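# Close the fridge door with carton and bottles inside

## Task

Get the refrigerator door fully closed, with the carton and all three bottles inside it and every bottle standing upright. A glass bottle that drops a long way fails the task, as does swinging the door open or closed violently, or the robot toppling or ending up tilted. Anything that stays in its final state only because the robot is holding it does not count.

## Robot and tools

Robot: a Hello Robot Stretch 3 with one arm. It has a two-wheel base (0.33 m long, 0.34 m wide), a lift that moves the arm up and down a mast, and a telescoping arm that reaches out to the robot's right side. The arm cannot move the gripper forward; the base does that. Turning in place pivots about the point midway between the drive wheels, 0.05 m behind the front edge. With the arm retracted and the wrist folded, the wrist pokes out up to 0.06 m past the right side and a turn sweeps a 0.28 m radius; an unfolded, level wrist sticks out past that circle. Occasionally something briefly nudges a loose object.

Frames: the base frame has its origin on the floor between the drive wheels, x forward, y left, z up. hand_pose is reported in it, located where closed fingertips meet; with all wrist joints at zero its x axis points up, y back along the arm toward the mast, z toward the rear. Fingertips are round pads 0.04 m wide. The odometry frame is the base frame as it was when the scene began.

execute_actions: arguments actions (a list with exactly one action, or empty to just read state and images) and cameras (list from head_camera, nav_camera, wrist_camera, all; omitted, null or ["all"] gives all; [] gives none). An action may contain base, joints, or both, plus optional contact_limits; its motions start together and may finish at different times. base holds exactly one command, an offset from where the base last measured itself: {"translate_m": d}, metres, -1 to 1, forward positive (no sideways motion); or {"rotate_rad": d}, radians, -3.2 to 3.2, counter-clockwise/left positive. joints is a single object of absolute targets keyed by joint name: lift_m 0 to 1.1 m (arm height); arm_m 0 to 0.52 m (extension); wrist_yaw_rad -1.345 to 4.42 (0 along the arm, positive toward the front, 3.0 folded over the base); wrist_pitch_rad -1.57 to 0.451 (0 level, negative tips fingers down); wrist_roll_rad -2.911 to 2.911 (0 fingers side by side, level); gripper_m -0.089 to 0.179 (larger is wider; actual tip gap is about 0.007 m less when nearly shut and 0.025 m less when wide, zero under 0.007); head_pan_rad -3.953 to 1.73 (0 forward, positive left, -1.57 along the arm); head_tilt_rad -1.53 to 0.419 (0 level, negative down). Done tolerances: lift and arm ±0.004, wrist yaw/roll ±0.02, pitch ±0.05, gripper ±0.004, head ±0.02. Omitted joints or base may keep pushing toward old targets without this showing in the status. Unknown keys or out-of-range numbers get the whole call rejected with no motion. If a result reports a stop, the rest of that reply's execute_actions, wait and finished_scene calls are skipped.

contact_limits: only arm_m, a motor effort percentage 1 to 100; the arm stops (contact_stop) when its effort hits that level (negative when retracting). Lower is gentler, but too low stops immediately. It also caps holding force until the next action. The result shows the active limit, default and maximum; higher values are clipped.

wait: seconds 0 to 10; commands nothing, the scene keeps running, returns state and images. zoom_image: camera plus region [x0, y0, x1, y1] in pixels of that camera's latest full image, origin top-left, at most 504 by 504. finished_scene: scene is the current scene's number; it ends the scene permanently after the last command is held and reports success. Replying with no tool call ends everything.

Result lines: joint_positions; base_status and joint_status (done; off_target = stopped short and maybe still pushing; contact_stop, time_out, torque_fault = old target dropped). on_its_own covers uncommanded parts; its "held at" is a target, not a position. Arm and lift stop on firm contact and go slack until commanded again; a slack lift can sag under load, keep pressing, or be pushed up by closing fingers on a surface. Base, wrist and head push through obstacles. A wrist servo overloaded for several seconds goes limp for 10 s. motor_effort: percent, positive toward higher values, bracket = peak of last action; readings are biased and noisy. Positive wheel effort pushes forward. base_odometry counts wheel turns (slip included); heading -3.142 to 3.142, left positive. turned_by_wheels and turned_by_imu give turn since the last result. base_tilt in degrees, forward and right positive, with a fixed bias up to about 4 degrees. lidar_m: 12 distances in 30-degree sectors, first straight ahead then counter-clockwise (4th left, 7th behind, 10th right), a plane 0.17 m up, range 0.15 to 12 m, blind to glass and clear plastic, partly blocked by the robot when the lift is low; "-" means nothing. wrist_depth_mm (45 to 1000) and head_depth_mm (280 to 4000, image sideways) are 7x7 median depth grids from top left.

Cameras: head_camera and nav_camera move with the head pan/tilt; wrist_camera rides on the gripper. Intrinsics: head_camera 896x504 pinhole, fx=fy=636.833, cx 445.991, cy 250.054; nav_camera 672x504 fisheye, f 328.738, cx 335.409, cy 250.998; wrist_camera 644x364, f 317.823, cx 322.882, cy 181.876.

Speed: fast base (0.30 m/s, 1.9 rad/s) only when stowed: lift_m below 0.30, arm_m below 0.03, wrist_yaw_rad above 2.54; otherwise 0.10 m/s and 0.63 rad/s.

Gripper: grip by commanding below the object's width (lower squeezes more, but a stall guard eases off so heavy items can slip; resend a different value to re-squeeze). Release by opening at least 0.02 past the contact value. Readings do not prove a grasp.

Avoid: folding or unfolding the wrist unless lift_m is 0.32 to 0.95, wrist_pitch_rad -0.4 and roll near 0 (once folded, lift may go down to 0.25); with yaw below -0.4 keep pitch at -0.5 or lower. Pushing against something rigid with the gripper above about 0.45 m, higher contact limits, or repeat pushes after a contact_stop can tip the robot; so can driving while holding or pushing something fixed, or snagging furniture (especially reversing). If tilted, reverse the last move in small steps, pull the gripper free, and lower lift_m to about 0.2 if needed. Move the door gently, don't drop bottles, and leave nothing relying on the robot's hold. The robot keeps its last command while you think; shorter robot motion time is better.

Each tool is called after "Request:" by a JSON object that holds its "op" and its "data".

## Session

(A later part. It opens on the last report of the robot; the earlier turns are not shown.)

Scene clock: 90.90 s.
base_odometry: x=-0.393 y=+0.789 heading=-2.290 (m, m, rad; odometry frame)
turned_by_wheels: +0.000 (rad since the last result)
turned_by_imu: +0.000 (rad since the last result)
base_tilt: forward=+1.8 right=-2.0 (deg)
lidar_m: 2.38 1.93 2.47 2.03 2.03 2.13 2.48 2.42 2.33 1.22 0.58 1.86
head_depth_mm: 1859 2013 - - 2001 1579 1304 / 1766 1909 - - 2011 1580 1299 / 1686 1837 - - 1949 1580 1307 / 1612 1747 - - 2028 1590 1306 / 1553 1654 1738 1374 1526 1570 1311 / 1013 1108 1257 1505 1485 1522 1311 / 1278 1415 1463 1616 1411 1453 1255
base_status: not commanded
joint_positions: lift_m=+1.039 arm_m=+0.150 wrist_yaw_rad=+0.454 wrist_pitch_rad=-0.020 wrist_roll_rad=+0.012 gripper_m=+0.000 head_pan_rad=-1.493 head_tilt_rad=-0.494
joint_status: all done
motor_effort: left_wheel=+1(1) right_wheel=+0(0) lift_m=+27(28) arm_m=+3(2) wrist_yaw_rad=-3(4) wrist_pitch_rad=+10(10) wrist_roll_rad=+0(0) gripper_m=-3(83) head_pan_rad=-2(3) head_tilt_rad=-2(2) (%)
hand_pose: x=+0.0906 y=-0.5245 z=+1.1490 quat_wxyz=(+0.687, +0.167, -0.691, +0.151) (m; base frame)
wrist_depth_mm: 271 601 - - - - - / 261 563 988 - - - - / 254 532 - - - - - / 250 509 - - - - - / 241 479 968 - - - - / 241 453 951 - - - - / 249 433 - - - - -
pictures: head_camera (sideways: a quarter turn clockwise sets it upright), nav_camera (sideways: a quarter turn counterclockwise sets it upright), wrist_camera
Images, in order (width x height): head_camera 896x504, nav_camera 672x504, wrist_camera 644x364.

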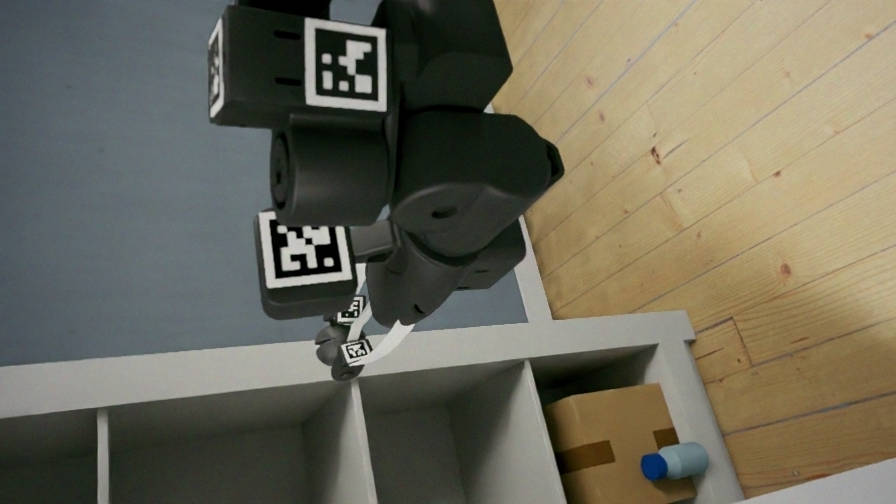

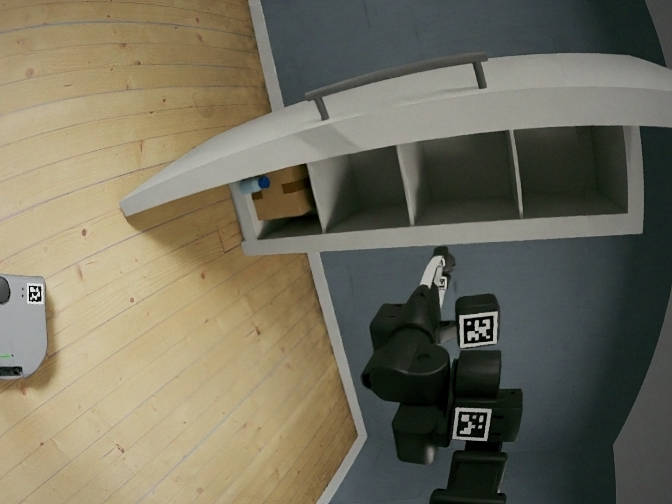

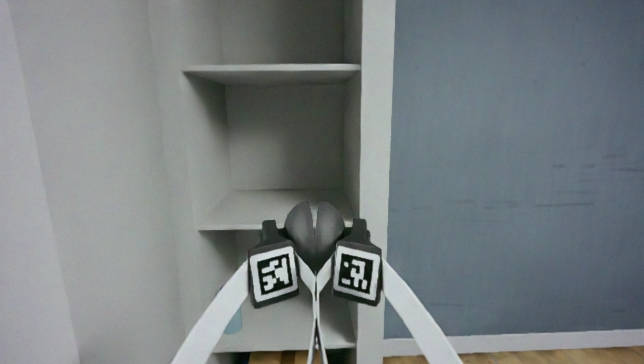

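Request:
{"op": "execute_actions", "data": {"actions": [{"base":{"translate_m":0.45},"joints":{"head_tilt_rad":-0.9}}], "cameras": ["nav_camera","head_camera"]}}

Scene clock: 99.80 s.
base_odometry: x=-0.689 y=+0.450 heading=-2.290 (m, m, rad; odometry frame)
turned_by_wheels: -0.001 (rad since the last result)
turned_by_imu: -0.127 (rad since the last result)
base_tilt: forward=+1.8 right=-2.0 (deg)
lidar_m: 2.06 1.95 1.61 2.30 2.21 2.26 2.96 2.81 2.35 0.38 0.38 1.59
head_depth_mm: - 2347 1981 1667 1430 1254 1114 / - 2272 1983 1673 1424 1246 1111 / - - 2002 1662 1424 1250 1115 / - - 1521 1624 1426 1246 1112 / 328 880 461 547 690 1086 1110 / 309 351 414 562 1186 1252 1112 / 300 388 555 1363 1424 1249 1108
base_status: done
joint_positions: lift_m=+1.040 arm_m=+0.150 wrist_yaw_rad=+0.426 wrist_pitch_rad=-0.024 wrist_roll_rad=+0.011 gripper_m=+0.000 head_pan_rad=-1.493 head_tilt_rad=-0.889
joint_status: all done
on_its_own: wrist_yaw_rad is at rest, and its effort (+18) is outside its rest range (-12 to +12)
motor_effort: left_wheel=-7(18) right_wheel=+15(21) lift_m=+27(28) arm_m=+2(3) wrist_yaw_rad=+18(31) wrist_pitch_rad=+13(13) wrist_roll_rad=+0(0) gripper_m=-3(5) head_pan_rad=-3(3) head_tilt_rad=-4(20) (%)
hand_pose: x=+0.0841 y=-0.5276 z=+1.1479 quat_wxyz=(+0.689, +0.159, -0.693, +0.140) (m; base frame)
wrist_depth_mm: - 80 382 - 939 718 - / - 78 341 - 814 - - / - 76 310 - 983 - - / - 75 284 - - - - / - 73 221 - 891 - - / - 71 142 - 947 - - / - 67 347 987 993 - -
pictures: head_camera (sideways: a quarter turn clockwise sets it upright), nav_camera (sideways: a quarter turn counterclockwise sets it upright)
Images, in order (width x height): head_camera 896x504, nav_camera 672x504.

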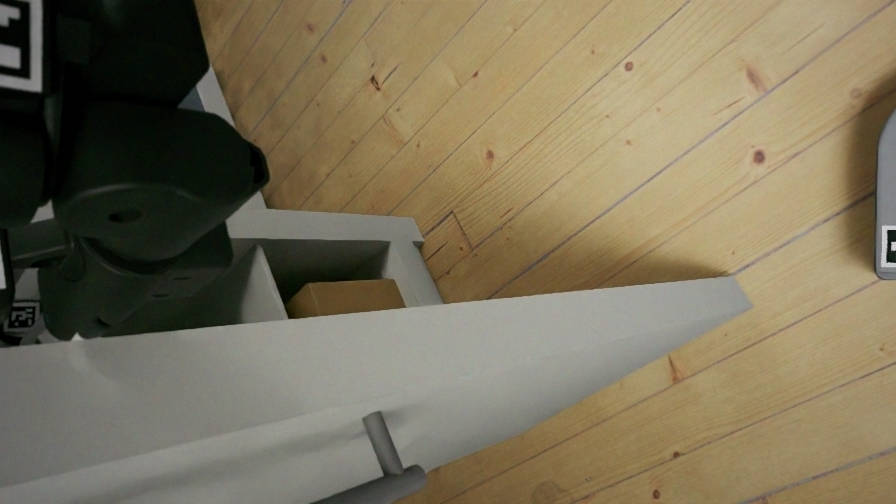

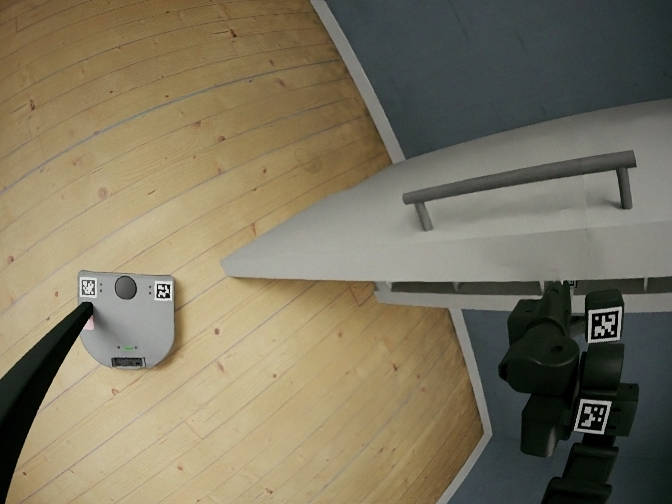

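Request:
{"op": "execute_actions", "data": {"actions": [{"base":{"rotate_rad":0.4},"joints":{"wrist_yaw_rad":0.6,"arm_m":0.2}}], "cameras": ["nav_camera"]}}

Scene clock: 108.37 s.
base_odometry: x=-0.689 y=+0.450 heading=-1.891 (m, m, rad; odometry frame)
turned_by_wheels: +0.400 (rad since the last result)
turned_by_imu: +0.116 (rad since the last result)
base_tilt: forward=+1.8 right=-2.1 (deg)
lidar_m: 2.03 1.65 1.63 2.21 2.19 2.30 2.83 2.77 2.11 0.39 0.39 1.67
head_depth_mm: - 2142 2006 1662 1423 1253 1113 / - 2041 2000 1660 1428 1250 1113 / - 1313 1528 1662 1426 1247 1119 / - 1406 1488 1598 1425 1226 1110 / 330 397 466 556 714 1190 1111 / 316 361 438 711 1367 1251 1113 / 319 500 667 1621 1425 1246 1108
base_status: done
joint_positions: lift_m=+1.040 arm_m=+0.200 wrist_yaw_rad=+0.528 wrist_pitch_rad=-0.024 wrist_roll_rad=+0.011 gripper_m=+0.000 head_pan_rad=-1.493 head_tilt_rad=-0.890
joint_status: wrist_yaw_rad off_target (ended at +0.528, target +0.600); the others done
on_its_own: wrist_yaw_rad is held at +0.539, not at your +0.600, by its stall guard, which is not easing now
motor_effort: left_wheel=-4(15) right_wheel=+6(21) lift_m=+27(27) arm_m=+3(6) wrist_yaw_rad=+8(33) wrist_pitch_rad=+13(13) wrist_roll_rad=+0(0) gripper_m=-3(5) head_pan_rad=-3(2) head_tilt_rad=-4(4) (%)
hand_pose: x=+0.1072 y=-0.5656 z=+1.1479 quat_wxyz=(+0.681, +0.194, -0.684, +0.175) (m; base frame)
wrist_depth_mm: - 62 111 572 984 776 567 / - 62 111 589 - 785 592 / - 62 111 606 - 823 618 / - 62 110 634 - 836 658 / - 62 104 - 789 747 - / - 62 87 597 - 852 - / - 61 126 696 - 845 -
pictures: nav_camera (sideways: a quarter turn counterclockwise sets it upright)
Images, in order (width x height): nav_camera 672x504.

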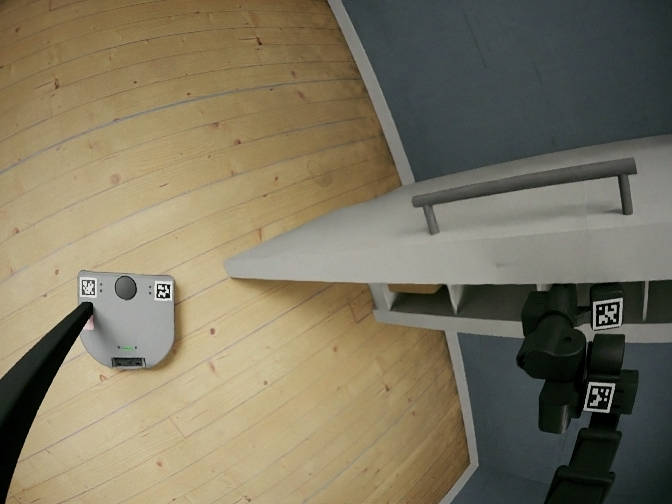

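Request:
{"op": "execute_actions", "data": {"actions": [{"base":{"translate_m":-0.1},"joints":{"wrist_yaw_rad":0.9}}], "cameras": ["nav_camera","wrist_camera"]}}

Request:
{"op": "execute_actions", "data": {"actions": [{"joints":{"arm_m":0.02}}], "cameras": ["nav_camera","wrist_camera"]}}

Scene clock: 118.47 s.
base_odometry: x=-0.658 y=+0.545 heading=-1.891 (m, m, rad; odometry frame)
turned_by_wheels: +0.000 (rad since the last result)
turned_by_imu: -0.097 (rad since the last result)
base_tilt: forward=+1.8 right=-2.1 (deg)
lidar_m: 2.16 2.06 1.69 2.22 2.15 2.20 2.83 2.70 2.40 1.16 0.42 1.67
head_depth_mm: - 2328 1995 1655 1431 1253 1115 / - 2255 1986 1667 1427 1248 1114 / - 2196 1997 1655 1429 1252 1122 / - 1989 1885 1661 1427 1253 1111 / - 1354 1494 1610 1425 1251 1112 / 1389 1461 1377 1539 1371 1127 1111 / 1336 1428 1273 550 1347 1252 1112
base_status: done
joint_positions: lift_m=+1.040 arm_m=+0.200 wrist_yaw_rad=+0.897 wrist_pitch_rad=-0.019 wrist_roll_rad=+0.011 gripper_m=+0.000 head_pan_rad=-1.493 head_tilt_rad=-0.890
joint_status: all done
motor_effort: left_wheel=+1(27) right_wheel=+0(14) lift_m=+27(28) arm_m=-2(3) wrist_yaw_rad=+1(67) wrist_pitch_rad=+10(13) wrist_roll_rad=+0(0) gripper_m=-1(8) head_pan_rad=-3(3) head_tilt_rad=-3(4) (%)
hand_pose: x=+0.1784 y=-0.5048 z=+1.1492 quat_wxyz=(+0.637, +0.315, -0.637, +0.299) (m; base frame)
wrist_depth_mm: 104 125 184 350 985 953 691 / 105 127 187 356 784 954 677 / 105 128 190 367 - 981 719 / 107 129 194 380 - - 713 / 107 130 189 - 817 811 693 / 108 132 174 411 - - 649 / 109 133 217 410 910 - 668
pictures: nav_camera (sideways: a quarter turn counterclockwise sets it upright), wrist_camera
Images, in order (width x height): nav_camera 672x504, wrist_camera 644x364.

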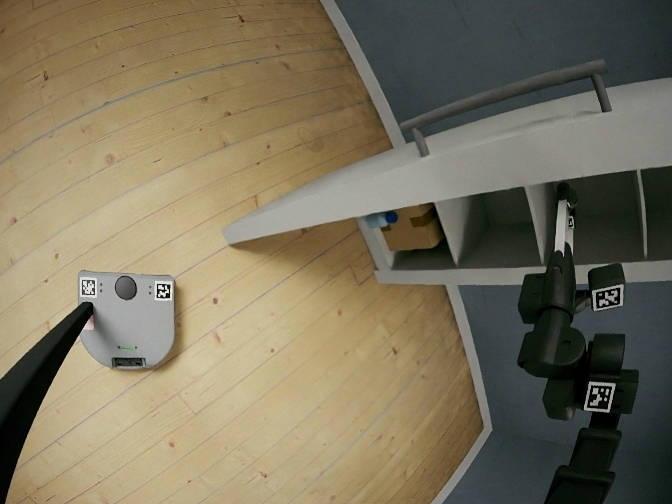

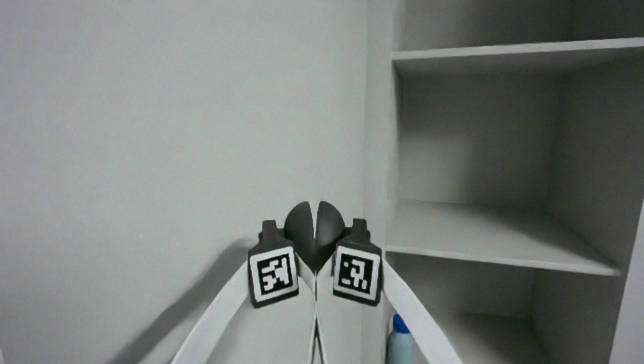

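Scene clock: 122.40 s.
base_odometry: x=-0.658 y=+0.545 heading=-1.891 (m, m, rad; odometry frame)
turned_by_wheels: +0.000 (rad since the last result)
turned_by_imu: -0.001 (rad since the last result)
base_tilt: forward=+1.8 right=-2.1 (deg)
lidar_m: 2.16 2.06 1.69 2.23 2.15 2.20 2.83 2.70 2.40 1.16 0.42 1.66
head_depth_mm: - - - 1624 1430 1242 1111 / - - - - 1427 1254 1111 / - - - - 1423 1248 1117 / 1631 1852 - 1587 1425 1249 1112 / - - - 1590 1426 1251 1112 / - - - 1541 1367 1087 1109 / - - 1346 550 730 1250 1110
base_status: not commanded
joint_positions: lift_m=+1.040 arm_m=+0.020 wrist_yaw_rad=+0.897 wrist_pitch_rad=-0.020 wrist_roll_rad=+0.012 gripper_m=+0.000 head_pan_rad=-1.494 head_tilt_rad=-0.890
joint_status: all done
motor_effort: left_wheel=+0(13) right_wheel=+0(14) lift_m=+27(28) arm_m=-3(9) wrist_yaw_rad=+1(67) wrist_pitch_rad=+10(11) wrist_roll_rad=+0(0) gripper_m=-3(7) head_pan_rad=-3(3) head_tilt_rad=-4(4) (%)
hand_pose: x=+0.1784 y=-0.3249 z=+1.1490 quat_wxyz=(+0.637, +0.315, -0.637, +0.298) (m; base frame)
wrist_depth_mm: - - - 192 332 - 962 / - - - 199 437 - 779 / - - - 206 634 - 923 / - - - 212 825 - 893 / - - - - 856 979 807 / - - - 233 - - 872 / - - - 238 476 - 849
pictures: nav_camera (sideways: a quarter turn counterclockwise sets it upright), wrist_camera
Images, in order (width x height): nav_camera 672x504, wrist_camera 644x364.

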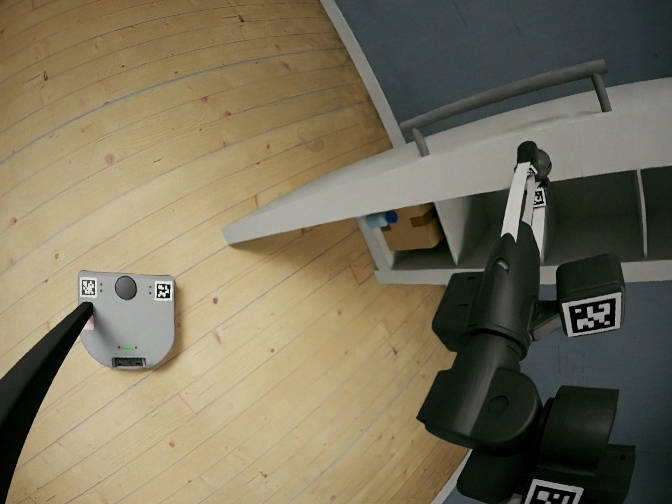

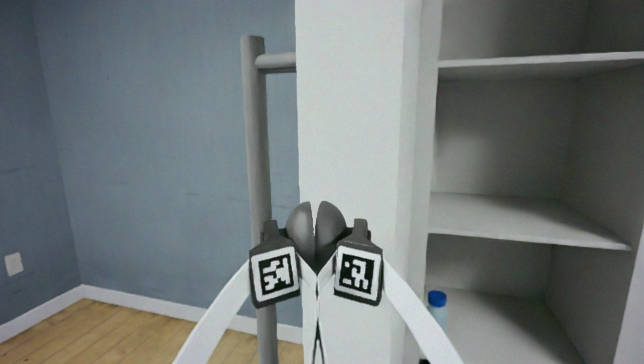

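Request:
{"op": "execute_actions", "data": {"actions": [{"joints":{"wrist_yaw_rad":0.65,"arm_m":0.22}}], "cameras": []}}

Request:
{"op": "execute_actions", "data": {"actions": [{"base":{"translate_m":0.06},"joints":{"wrist_yaw_rad":1.3}}], "cameras": ["nav_camera","wrist_camera"]}}

Scene clock: 128.53 s.
base_odometry: x=-0.658 y=+0.545 heading=-1.891 (m, m, rad; odometry frame)
turned_by_wheels: +0.000 (rad since the last result)
turned_by_imu: +0.000 (rad since the last result)
base_tilt: forward=+1.9 right=-2.0 (deg)
lidar_m: 2.16 2.06 1.69 2.22 2.15 2.20 2.84 2.69 2.41 1.16 0.43 1.66
head_depth_mm: - 2357 1987 1667 1431 1249 1114 / - 2242 1998 1665 1427 1250 1113 / - 2167 1990 1661 1425 1250 1122 / - 1950 1889 1664 1424 1246 1111 / - 1351 1501 1610 1421 1247 1115 / 1374 1459 1380 1533 1373 1084 1113 / 1074 1431 1274 550 727 1251 1111
base_status: not commanded
joint_positions: lift_m=+1.040 arm_m=+0.220 wrist_yaw_rad=+0.652 wrist_pitch_rad=-0.020 wrist_roll_rad=+0.012 gripper_m=+0.000 head_pan_rad=-1.494 head_tilt_rad=-0.890
joint_status: all done
motor_effort: left_wheel=+1(1) right_wheel=-1(0) lift_m=+27(27) arm_m=+3(6) wrist_yaw_rad=-1(5) wrist_pitch_rad=+10(10) wrist_roll_rad=+0(0) gripper_m=-2(3) head_pan_rad=-3(2) head_tilt_rad=-3(4) (%)
hand_pose: x=+0.1338 y=-0.5679 z=+1.1490 quat_wxyz=(+0.669, +0.235, -0.671, +0.218) (m; base frame)
wrist_depth_mm: 167 229 423 - - 670 - / 168 228 424 765 - 631 - / 168 228 425 - - 668 - / 167 229 419 - - 675 - / 168 229 402 - 914 735 - / 167 229 342 - - 793 - / 168 229 478 934 - 802 -
pictures: none
No camera images: the call's "cameras" was empty. Leave "cameras" out to get every camera's image.

Scene clock: 131.50 s.
base_odometry: x=-0.677 y=+0.488 heading=-1.891 (m, m, rad; odometry frame)
turned_by_wheels: +0.000 (rad since the last result)
turned_by_imu: -0.185 (rad since the last result)
base_tilt: forward=+1.8 right=-2.0 (deg)
lidar_m: 1.85 1.99 1.64 2.35 2.16 2.19 2.59 2.76 2.76 1.19 0.38 1.57
head_depth_mm: 2648 2476 1982 1670 1423 1248 1110 / - 2485 1990 1667 1419 1245 1113 / - 2325 1995 1665 1426 1250 1116 / - 2234 1976 1657 1419 1253 1112 / - 2004 1580 1631 1422 1251 1114 / 999 1263 1421 1554 1363 923 1116 / 1131 1404 1306 501 598 1228 1110
base_status: done
joint_positions: lift_m=+1.040 arm_m=+0.220 wrist_yaw_rad=+1.224 wrist_pitch_rad=-0.021 wrist_roll_rad=+0.012 gripper_m=+0.000 head_pan_rad=-1.494 head_tilt_rad=-0.890
joint_status: wrist_yaw_rad off_target (ended at +1.224, target +1.300)
on_its_own: wrist_yaw_rad is held at +1.236, not at your +1.300, by its stall guard, which is not easing now
motor_effort: left_wheel=-4(31) right_wheel=+7(32) lift_m=+28(27) arm_m=-3(3) wrist_yaw_rad=+8(72) wrist_pitch_rad=+11(12) wrist_roll_rad=+0(0) gripper_m=-4(9) head_pan_rad=-3(2) head_tilt_rad=-4(5) (%)
hand_pose: x=+0.2191 y=-0.4523 z=+1.1488 quat_wxyz=(+0.580, +0.415, -0.578, +0.398) (m; base frame)
wrist_depth_mm: - 96 131 207 499 897 802 / - 97 133 215 538 924 833 / - 99 136 219 575 960 857 / 85 100 139 228 634 984 892 / 86 101 138 - 683 806 789 / 87 103 133 248 728 - 641 / 88 104 158 254 628 - 929
pictures: nav_camera (sideways: a quarter turn counterclockwise sets it upright), wrist_camera
Images, in order (width x height): nav_camera 672x504, wrist_camera 644x364.

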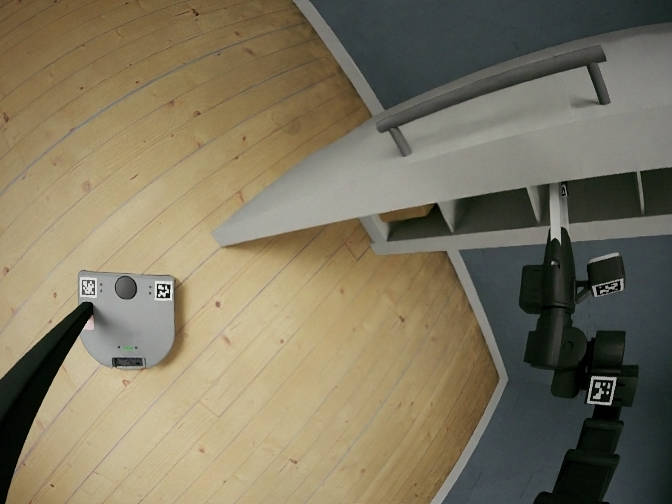

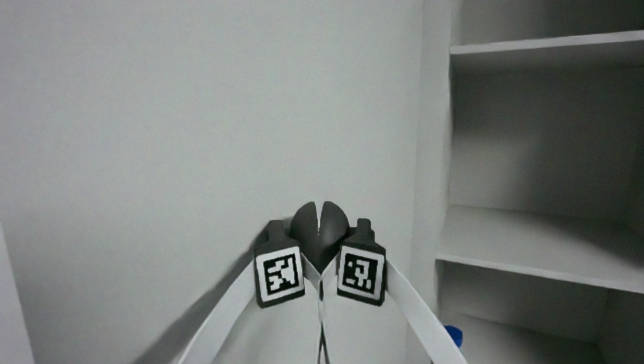

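Request:
{"op": "execute_actions", "data": {"actions": [{"joints":{"arm_m":0.05}}], "cameras": ["nav_camera"]}}

Scene clock: 140.97 s.
base_odometry: x=-0.677 y=+0.488 heading=-1.891 (m, m, rad; odometry frame)
turned_by_wheels: +0.000 (rad since the last result)
turned_by_imu: -0.284 (rad since the last result)
base_tilt: forward=+1.8 right=-2.0 (deg)
lidar_m: 1.60 2.03 1.96 1.63 2.28 2.20 2.32 2.89 2.79 2.17 0.35 0.36
head_depth_mm: - - 1887 1659 1430 1250 1113 / - - - 1627 1429 1249 1110 / - - - 1621 1423 1247 1119 / 2615 2596 - 1658 1420 1247 1111 / 2328 2525 - 1620 1424 1248 1113 / - - - 1663 1431 1250 1080 / - - 1398 1549 1421 710 1114
base_status: not commanded
joint_positions: lift_m=+1.040 arm_m=+0.050 wrist_yaw_rad=+1.053 wrist_pitch_rad=-0.018 wrist_roll_rad=+0.011 gripper_m=+0.000 head_pan_rad=-1.494 head_tilt_rad=-0.890
joint_status: all done
on_its_own: wrist_yaw_rad is held at +1.061, not at your +1.300, by its stall guard, which is not easing now
motor_effort: left_wheel=-1(15) right_wheel=+3(13) lift_m=+27(27) arm_m=-4(10) wrist_yaw_rad=+6(73) wrist_pitch_rad=+9(11) wrist_roll_rad=+0(0) gripper_m=-4(9) head_pan_rad=-3(3) head_tilt_rad=-4(4) (%)
hand_pose: x=+0.2009 y=-0.3219 z=+1.1496 quat_wxyz=(+0.611, +0.363, -0.611, +0.348) (m; base frame)
wrist_depth_mm: - 144 145 - - 838 - / - 149 150 793 - 797 - / - 154 154 - - 929 - / - 161 160 843 - 918 - / - 202 165 - - 927 - / - 209 171 962 - 977 - / - 218 178 933 - - -
pictures: nav_camera (sideways: a quarter turn counterclockwise sets it upright)
Images, in order (width x height): nav_camera 672x504.

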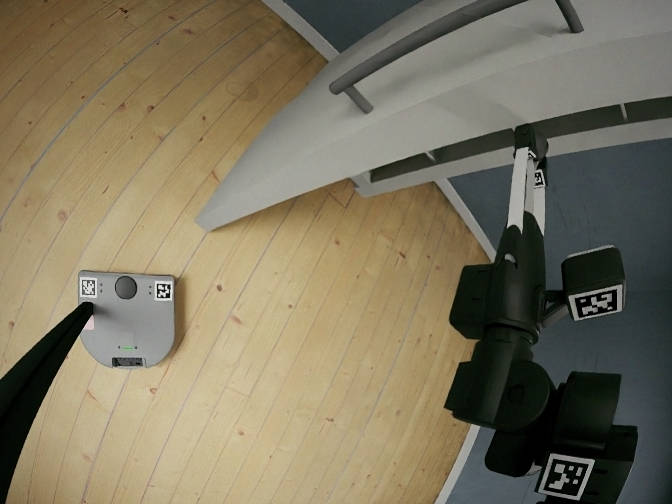

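Request:
{"op": "execute_actions", "data": {"actions": [{"base":{"translate_m":-0.2},"joints":{"wrist_yaw_rad":1.4}}], "cameras": []}}

Request:
{"op": "execute_actions", "data": {"actions": [{"base":{"rotate_rad":0.58},"joints":{"head_pan_rad":-1.2,"head_tilt_rad":-0.8,"gripper_m":0.12,"arm_m":0.0}}]}}

Scene clock: 152.50 s.
base_odometry: x=-0.614 y=+0.678 heading=-1.891 (m, m, rad; odometry frame)
turned_by_wheels: +0.000 (rad since the last result)
turned_by_imu: +0.000 (rad since the last result)
base_tilt: forward=+1.8 right=-2.0 (deg)
lidar_m: 1.77 2.13 1.68 2.14 2.11 2.03 2.14 2.78 2.69 2.41 1.17 0.51
head_depth_mm: - - 1939 1664 1419 1244 1109 / - - - 1620 1422 1248 1110 / - - - 1619 1426 1245 1117 / 2787 2484 - 1656 1427 1245 1111 / 2511 2556 - 1586 1428 1251 1112 / 2257 - - 1600 1422 1249 1111 / - - - 1668 1428 1248 1113
base_status: done
joint_positions: lift_m=+1.040 arm_m=+0.050 wrist_yaw_rad=+1.398 wrist_pitch_rad=-0.019 wrist_roll_rad=+0.012 gripper_m=+0.000 head_pan_rad=-1.494 head_tilt_rad=-0.891
joint_status: all done
motor_effort: left_wheel=+0(13) right_wheel=+0(10) lift_m=+28(27) arm_m=-1(4) wrist_yaw_rad=+1(53) wrist_pitch_rad=+10(11) wrist_roll_rad=+0(0) gripper_m=-3(11) head_pan_rad=-3(3) head_tilt_rad=-4(3) (%)
hand_pose: x=+0.2305 y=-0.2391 z=+1.1492 quat_wxyz=(+0.543, +0.463, -0.540, +0.447) (m; base frame)
wrist_depth_mm: - - - 337 901 - 842 / - - - 350 921 - 803 / - - - 362 - - 819 / - - - 377 - - 871 / - - - - - - 892 / - - - 406 - - 988 / - - - 425 - - -
pictures: none
No camera images: the call's "cameras" was empty. Leave "cameras" out to get every camera's image.

Scene clock: 154.40 s.
base_odometry: x=-0.614 y=+0.678 heading=-1.311 (m, m, rad; odometry frame)
turned_by_wheels: +0.580 (rad since the last result)
turned_by_imu: +0.567 (rad since the last result)
base_tilt: forward=+1.7 right=-2.0 (deg)
lidar_m: 2.11 1.68 2.18 2.08 2.05 2.17 2.75 2.69 2.28 1.16 0.51 1.80
head_depth_mm: 1083 1217 2029 1902 - 1294 1138 / 1226 1424 1460 1622 - 1297 1137 / 1307 1573 1495 - - 1293 1135 / 1311 - - - - 1241 1132 / 414 - - - 1438 1271 1133 / 1369 1575 - - 1478 1291 1135 / 1372 1554 1897 1758 1472 1297 1138
base_status: done
joint_positions: lift_m=+1.040 arm_m=+0.000 wrist_yaw_rad=+1.398 wrist_pitch_rad=-0.019 wrist_roll_rad=+0.012 gripper_m=+0.120 head_pan_rad=-1.207 head_tilt_rad=-0.804
joint_status: all done
motor_effort: left_wheel=-1(6) right_wheel=+2(3) lift_m=+27(27) arm_m=-3(2) wrist_yaw_rad=+1(1) wrist_pitch_rad=+10(10) wrist_roll_rad=+0(0) gripper_m=+0(84) head_pan_rad=+2(19) head_tilt_rad=+1(8) (%)
hand_pose: x=+0.2305 y=-0.1892 z=+1.1492 quat_wxyz=(+0.543, +0.463, -0.540, +0.447) (m; base frame)
wrist_depth_mm: - - - - - - - / - - - - - - - / - - - - - - - / - - - - - - - / - - - - - - - / - - - - - - - / - - - - - - -
pictures: head_camera (sideways: a quarter turn clockwise sets it upright), nav_camera (sideways: a quarter turn counterclockwise sets it upright), wrist_camera
Images, in order (width x height): head_camera 896x504, nav_camera 672x504, wrist_camera 644x364.

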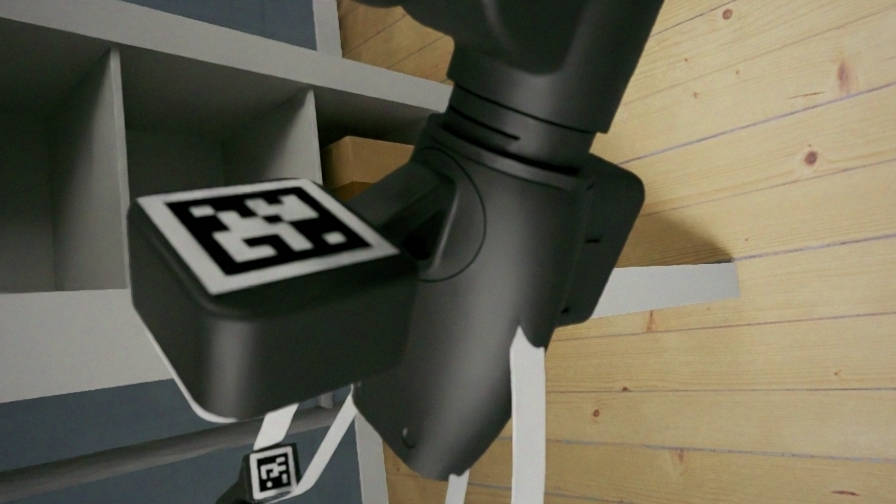

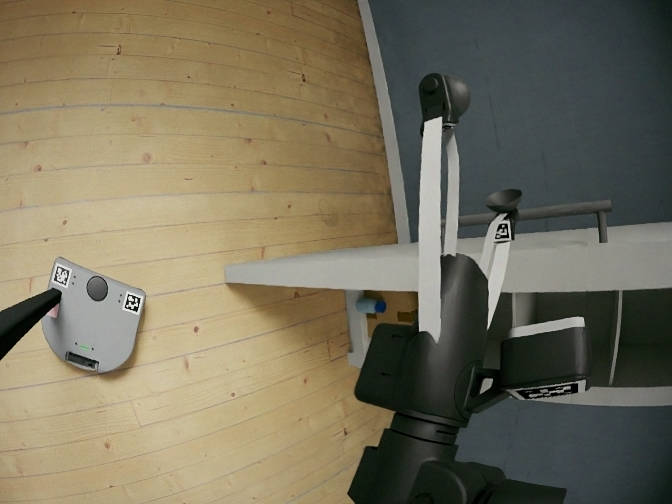

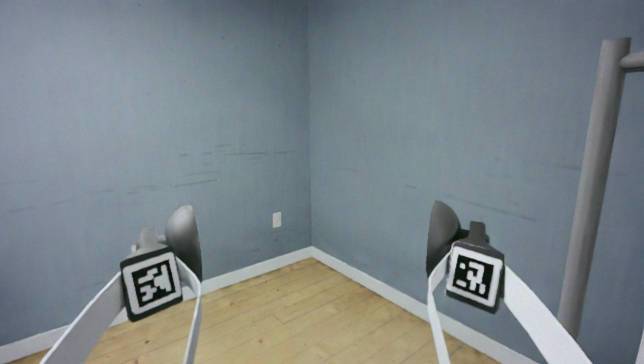

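Request:
{"op": "execute_actions", "data": {"actions": [{"base":{"translate_m":-0.3},"joints":{"head_pan_rad":-1.5,"head_tilt_rad":-0.9,"wrist_yaw_rad":1.9}}], "cameras": ["head_camera","nav_camera"]}}

Scene clock: 163.23 s.
base_odometry: x=-0.691 y=+0.968 heading=-1.311 (m, m, rad; odometry frame)
turned_by_wheels: +0.000 (rad since the last result)
turned_by_imu: +0.001 (rad since the last result)
base_tilt: forward=+1.6 right=-2.0 (deg)
lidar_m: 2.38 1.91 2.41 1.93 1.94 2.03 2.48 2.42 2.47 1.31 0.68 0.68
head_depth_mm: 1998 - - 1628 1426 1246 1111 / 1906 - - - 1399 1248 1112 / 1835 - - - 1400 1244 1121 / 1815 1995 1882 - 1371 1247 1112 / 1721 1997 1934 1743 - 1228 1116 / 1174 1364 1634 - - 1228 1110 / 1421 1508 1512 - - 1217 1116
base_status: done
joint_positions: lift_m=+1.040 arm_m=+0.000 wrist_yaw_rad=+1.896 wrist_pitch_rad=-0.019 wrist_roll_rad=+0.012 gripper_m=+0.120 head_pan_rad=-1.493 head_tilt_rad=-0.889
joint_status: all done
motor_effort: left_wheel=-1(7) right_wheel=+1(3) lift_m=+27(27) arm_m=-3(3) wrist_yaw_rad=+2(3) wrist_pitch_rad=+10(10) wrist_roll_rad=+0(0) gripper_m=+1(1) head_pan_rad=-3(19) head_tilt_rad=-3(13) (%)
hand_pose: x=+0.2210 y=-0.0635 z=+1.1492 quat_wxyz=(+0.416, +0.582, -0.409, +0.567) (m; base frame)
wrist_depth_mm: - - - - - - - / - - - - - - - / - - - - - - - / - - - - - - - / - - - - - - - / - - - - - - - / - - - - - - -
pictures: head_camera (sideways: a quarter turn clockwise sets it upright), nav_camera (sideways: a quarter turn counterclockwise sets it upright)
Images, in order (width x height): head_camera 896x504, nav_camera 672x504.

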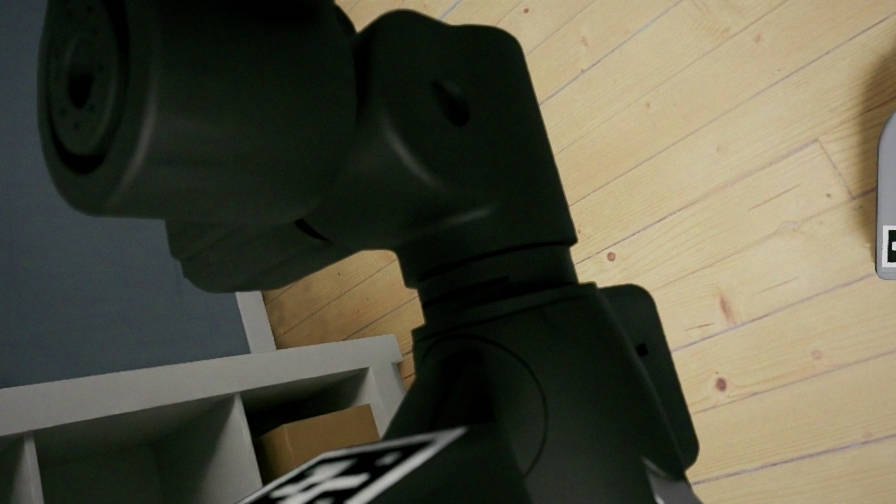

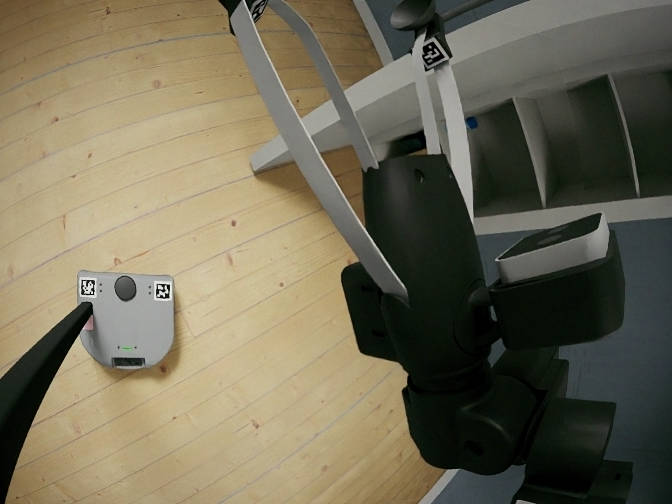

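Request:
{"op": "execute_actions", "data": {"actions": [{"joints":{"lift_m":0.5,"wrist_pitch_rad":-0.4,"gripper_m":0.0,"wrist_yaw_rad":2.2,"head_pan_rad":-1.3,"head_tilt_rad":-0.85}}], "cameras": ["head_camera","nav_camera"]}}

Scene clock: 172.33 s.
base_odometry: x=-0.691 y=+0.968 heading=-1.311 (m, m, rad; odometry frame)
turned_by_wheels: +0.000 (rad since the last result)
turned_by_imu: +0.000 (rad since the last result)
base_tilt: forward=+1.8 right=-2.0 (deg)
lidar_m: 2.39 1.91 2.41 1.94 1.94 2.03 2.48 2.42 2.46 1.31 0.68 0.68
head_depth_mm: 1810 2117 2088 1718 1457 1272 1134 / 1765 2046 2101 1713 1460 1268 1156 / 1715 1982 2097 1718 1453 1266 - / 1194 1389 1678 1725 1455 1266 1119 / 1312 1551 1660 1691 1455 1265 1118 / 1307 1590 1542 1680 1462 1268 1119 / 1308 1541 1463 1443 1153 1239 1117
base_status: not commanded
joint_positions: lift_m=+0.501 arm_m=+0.000 wrist_yaw_rad=+2.196 wrist_pitch_rad=-0.416 wrist_roll_rad=+0.012 gripper_m=+0.000 head_pan_rad=-1.307 head_tilt_rad=-0.853
joint_status: all done
motor_effort: left_wheel=-1(1) right_wheel=+1(2) lift_m=+12(28) arm_m=-3(3) wrist_yaw_rad=+3(2) wrist_pitch_rad=+8(9) wrist_roll_rad=+0(0) gripper_m=-3(83) head_pan_rad=+2(16) head_tilt_rad=+1(6) (%)
hand_pose: x=+0.1608 y=-0.0138 z=+0.5137 quat_wxyz=(+0.444, +0.686, -0.187, +0.546) (m; base frame)
wrist_depth_mm: - - - - - - - / - - - - - - - / - - - - - - - / - - - - - - - / 911 906 898 - 881 884 902 / 758 748 741 699 766 757 761 / 646 648 653 657 639 657 655
pictures: head_camera (sideways: a quarter turn clockwise sets it upright), nav_camera (sideways: a quarter turn counterclockwise sets it upright)
Images, in order (width x height): head_camera 896x504, nav_camera 672x504.

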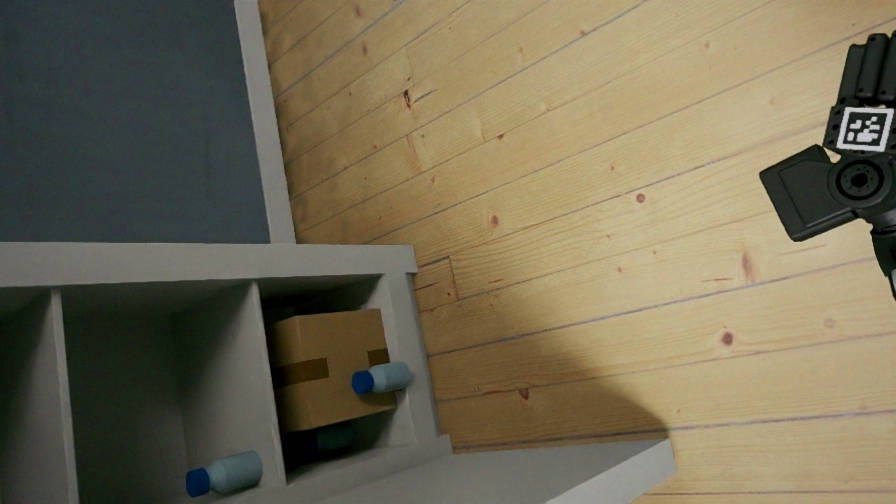

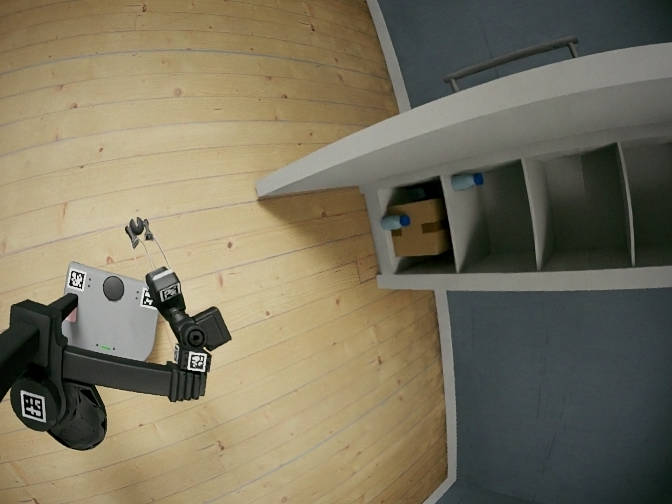

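Request:
{"op": "execute_actions", "data": {"actions": [{"base":{"rotate_rad":-0.2},"joints":{"wrist_yaw_rad":2.9}}], "cameras": []}}

Request:
{"op": "execute_actions", "data": {"actions": [{"base":{"translate_m":0.3}}], "cameras": []}}

Request:
{"op": "execute_actions", "data": {"actions": [{"base":{"rotate_rad":0.42},"joints":{"head_pan_rad":-1.57,"head_tilt_rad":-0.9}}], "cameras": ["head_camera","nav_camera"]}}

Scene clock: 186.30 s.
base_odometry: x=-0.691 y=+0.968 heading=-1.511 (m, m, rad; odometry frame)
turned_by_wheels: -0.200 (rad since the last result)
turned_by_imu: -0.196 (rad since the last result)
base_tilt: forward=+1.8 right=-1.9 (deg)
lidar_m: 2.31 2.33 1.91 2.06 1.92 1.94 2.41 2.42 2.45 2.00 1.26 0.68
head_depth_mm: 2129 2412 2098 1717 1464 1266 1142 / 2005 2342 2106 1716 1456 1269 1156 / 1896 2206 2096 1715 1460 1266 1156 / 1805 2061 2087 1719 1462 1262 1120 / 1718 1963 2099 1722 1462 1266 1124 / 1183 1335 1590 1680 1460 1270 1124 / 1231 1559 1498 1618 1456 1274 1120
base_status: done
joint_positions: lift_m=+0.501 arm_m=+0.000 wrist_yaw_rad=+2.896 wrist_pitch_rad=-0.416 wrist_roll_rad=+0.012 gripper_m=+0.000 head_pan_rad=-1.307 head_tilt_rad=-0.853
joint_status: all done
motor_effort: left_wheel=+1(5) right_wheel=-1(4) lift_m=+12(12) arm_m=-3(3) wrist_yaw_rad=+2(3) wrist_pitch_rad=+8(8) wrist_roll_rad=+0(0) gripper_m=-2(1) head_pan_rad=+2(2) head_tilt_rad=+1(1) (%)
hand_pose: x=+0.0333 y=+0.0727 z=+0.5137 quat_wxyz=(+0.230, +0.708, +0.059, +0.665) (m; base frame)
wrist_depth_mm: - - - - - - - / - - - - - - - / - - - - - - - / - - - - - - - / 917 - 890 - 909 932 901 / 749 723 786 713 755 766 772 / 652 648 656 652 657 653 658
pictures: none
No camera images: the call's "cameras" was empty. Leave "cameras" out to get every camera's image.

Scene clock: 190.27 s.
base_odometry: x=-0.673 y=+0.669 heading=-1.511 (m, m, rad; odometry frame)
turned_by_wheels: +0.000 (rad since the last result)
turned_by_imu: -0.001 (rad since the last result)
base_tilt: forward=+2.0 right=-2.1 (deg)
lidar_m: 2.08 2.10 1.72 2.27 2.10 2.12 2.65 2.66 2.68 1.22 0.46 1.67
head_depth_mm: 1908 2241 2092 1723 1459 1265 1137 / 1799 2089 2084 1717 1461 1262 1160 / 1708 1963 2092 1728 1458 1262 1162 / 1082 1263 1499 1677 1454 1266 1121 / 1161 1472 1453 1600 1462 1263 1122 / 1158 1493 1396 1555 1431 1062 1117 / 1157 1443 1261 592 705 1269 1120
base_status: done
joint_positions: lift_m=+0.501 arm_m=+0.000 wrist_yaw_rad=+2.897 wrist_pitch_rad=-0.416 wrist_roll_rad=+0.012 gripper_m=+0.000 head_pan_rad=-1.307 head_tilt_rad=-0.853
joint_status: not commanded
motor_effort: left_wheel=+1(7) right_wheel=-2(3) lift_m=+12(12) arm_m=-3(3) wrist_yaw_rad=+3(2) wrist_pitch_rad=+8(8) wrist_roll_rad=+0(0) gripper_m=-2(2) head_pan_rad=+2(2) head_tilt_rad=+1(1) (%)
hand_pose: x=+0.0333 y=+0.0727 z=+0.5137 quat_wxyz=(+0.230, +0.708, +0.059, +0.665) (m; base frame)
wrist_depth_mm: - - - - - - - / - - - - - - - / - - - - - - - / - - - - - - - / 894 - 882 - 903 905 896 / 748 742 793 713 758 757 762 / 635 651 653 642 653 659 643
pictures: none
No camera images: the call's "cameras" was empty. Leave "cameras" out to get every camera's image.

Scene clock: 191.93 s.
base_odometry: x=-0.673 y=+0.669 heading=-1.091 (m, m, rad; odometry frame)
turned_by_wheels: +0.420 (rad since the last result)
turned_by_imu: +0.411 (rad since the last result)
base_tilt: forward=+1.8 right=-2.0 (deg)
lidar_m: 2.10 1.72 2.36 2.08 2.11 2.46 2.66 2.65 1.90 0.46 0.46 1.95
head_depth_mm: 1694 1999 2005 1658 1427 1253 1111 / 1129 1890 2009 1661 1419 1255 - / 1123 1317 1522 1647 1425 1245 - / 1398 1503 1465 1618 1425 1246 - / 1134 1477 1436 1590 1398 1209 1096 / 1138 1264 548 633 1348 1248 1110 / 375 421 507 1622 1425 1254 1110
base_status: done
joint_positions: lift_m=+0.501 arm_m=+0.000 wrist_yaw_rad=+2.897 wrist_pitch_rad=-0.416 wrist_roll_rad=+0.012 gripper_m=+0.000 head_pan_rad=-1.563 head_tilt_rad=-0.889
joint_status: all done
motor_effort: left_wheel=-1(5) right_wheel=+1(4) lift_m=+12(12) arm_m=-3(3) wrist_yaw_rad=+2(3) wrist_pitch_rad=+8(8) wrist_roll_rad=+0(1) gripper_m=-1(3) head_pan_rad=-4(19) head_tilt_rad=-5(9) (%)
hand_pose: x=+0.0332 y=+0.0727 z=+0.5137 quat_wxyz=(+0.230, +0.708, +0.059, +0.665) (m; base frame)
wrist_depth_mm: - - - - - - - / - - - - - - - / - - - - - - - / - - - - - - - / 893 - 901 - 915 876 877 / 753 739 793 711 747 759 764 / 646 652 656 657 662 647 649
pictures: head_camera (sideways: a quarter turn clockwise sets it upright), nav_camera (sideways: a quarter turn counterclockwise sets it upright)
Images, in order (width x height): head_camera 896x504, nav_camera 672x504.

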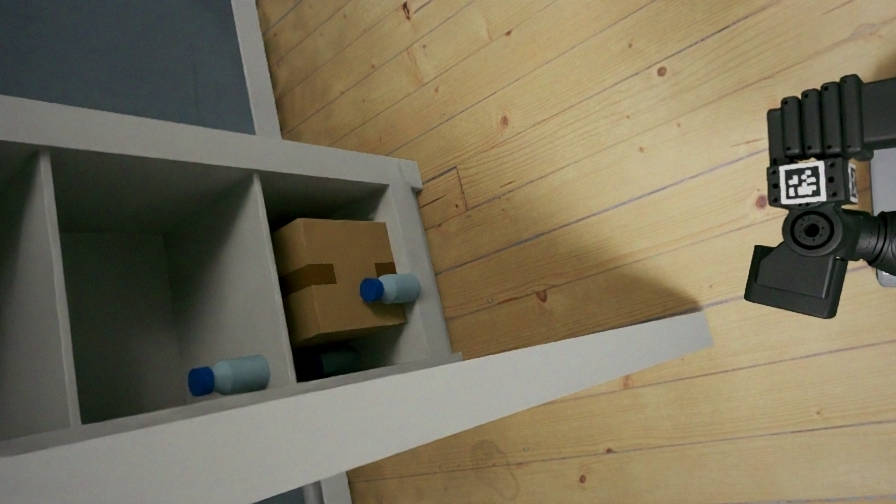

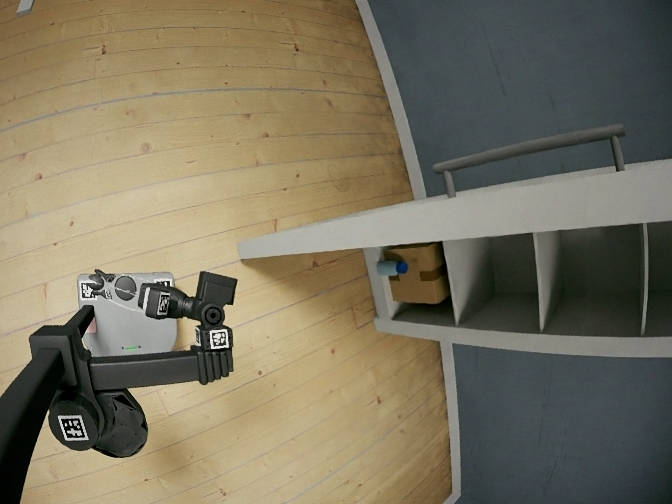

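Request:
{"op": "execute_actions", "data": {"actions": []}}

Scene clock: 208.53 s.
base_odometry: x=-0.673 y=+0.669 heading=-1.091 (m, m, rad; odometry frame)
turned_by_wheels: +0.000 (rad since the last result)
turned_by_imu: +0.000 (rad since the last result)
base_tilt: forward=+1.7 right=-2.0 (deg)
lidar_m: 2.10 1.72 2.36 2.09 2.10 2.46 2.66 2.66 1.90 0.46 0.46 1.94
head_depth_mm: 1698 1996 1995 1663 1428 1252 1115 / 1130 1882 1983 1657 1427 1249 - / 1119 1313 1521 1640 1424 1249 - / 1409 1506 1469 1617 1422 1250 - / 1137 1476 1432 1599 1399 1206 1095 / 1135 1266 548 633 1347 1251 1113 / 375 420 508 1621 1423 1254 1113
base_status: done
joint_positions: lift_m=+0.501 arm_m=+0.000 wrist_yaw_rad=+2.897 wrist_pitch_rad=-0.416 wrist_roll_rad=+0.012 gripper_m=+0.000 head_pan_rad=-1.563 head_tilt_rad=-0.889
joint_status: all done
motor_effort: left_wheel=-1(5) right_wheel=+2(4) lift_m=+12(12) arm_m=-3(3) wrist_yaw_rad=+2(3) wrist_pitch_rad=+8(8) wrist_roll_rad=+0(1) gripper_m=-1(3) head_pan_rad=-3(19) head_tilt_rad=-4(9) (%)
hand_pose: x=+0.0332 y=+0.0727 z=+0.5137 quat_wxyz=(+0.230, +0.708, +0.059, +0.665) (m; base frame)
wrist_depth_mm: - - - - - - - / - - - - - - - / - - - - - - - / - - - - - - - / 914 - 887 - 904 913 892 / 754 729 785 699 760 754 756 / 654 652 647 646 643 660 640
pictures: head_camera (sideways: a quarter turn clockwise sets it upright), nav_camera (sideways: a quarter turn counterclockwise sets it upright), wrist_camera
Images, in order (width x height): head_camera 896x504, nav_camera 672x504, wrist_camera 644x364.

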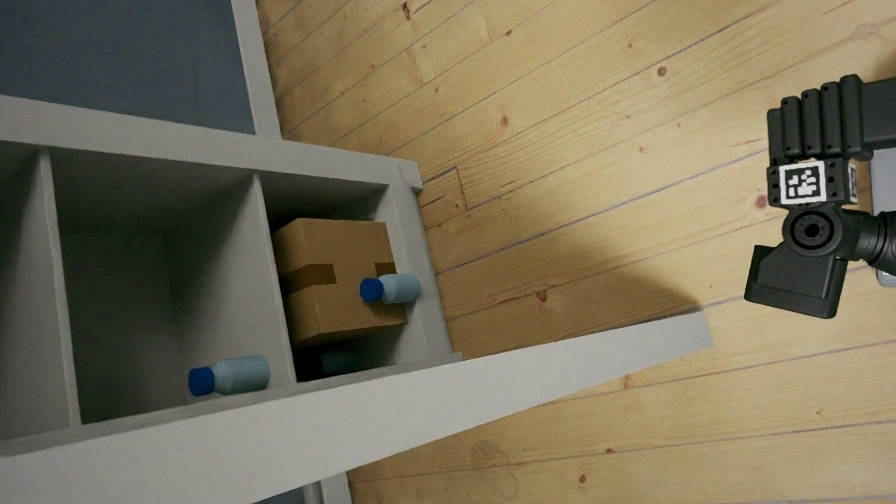

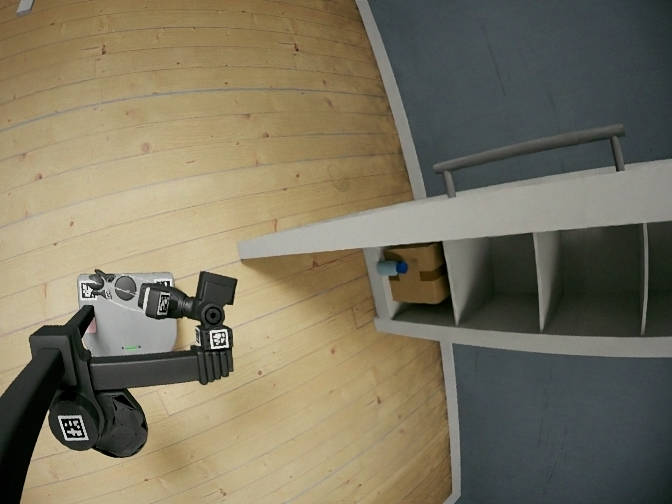

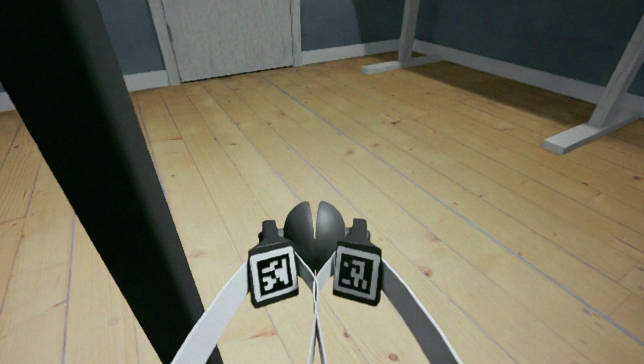

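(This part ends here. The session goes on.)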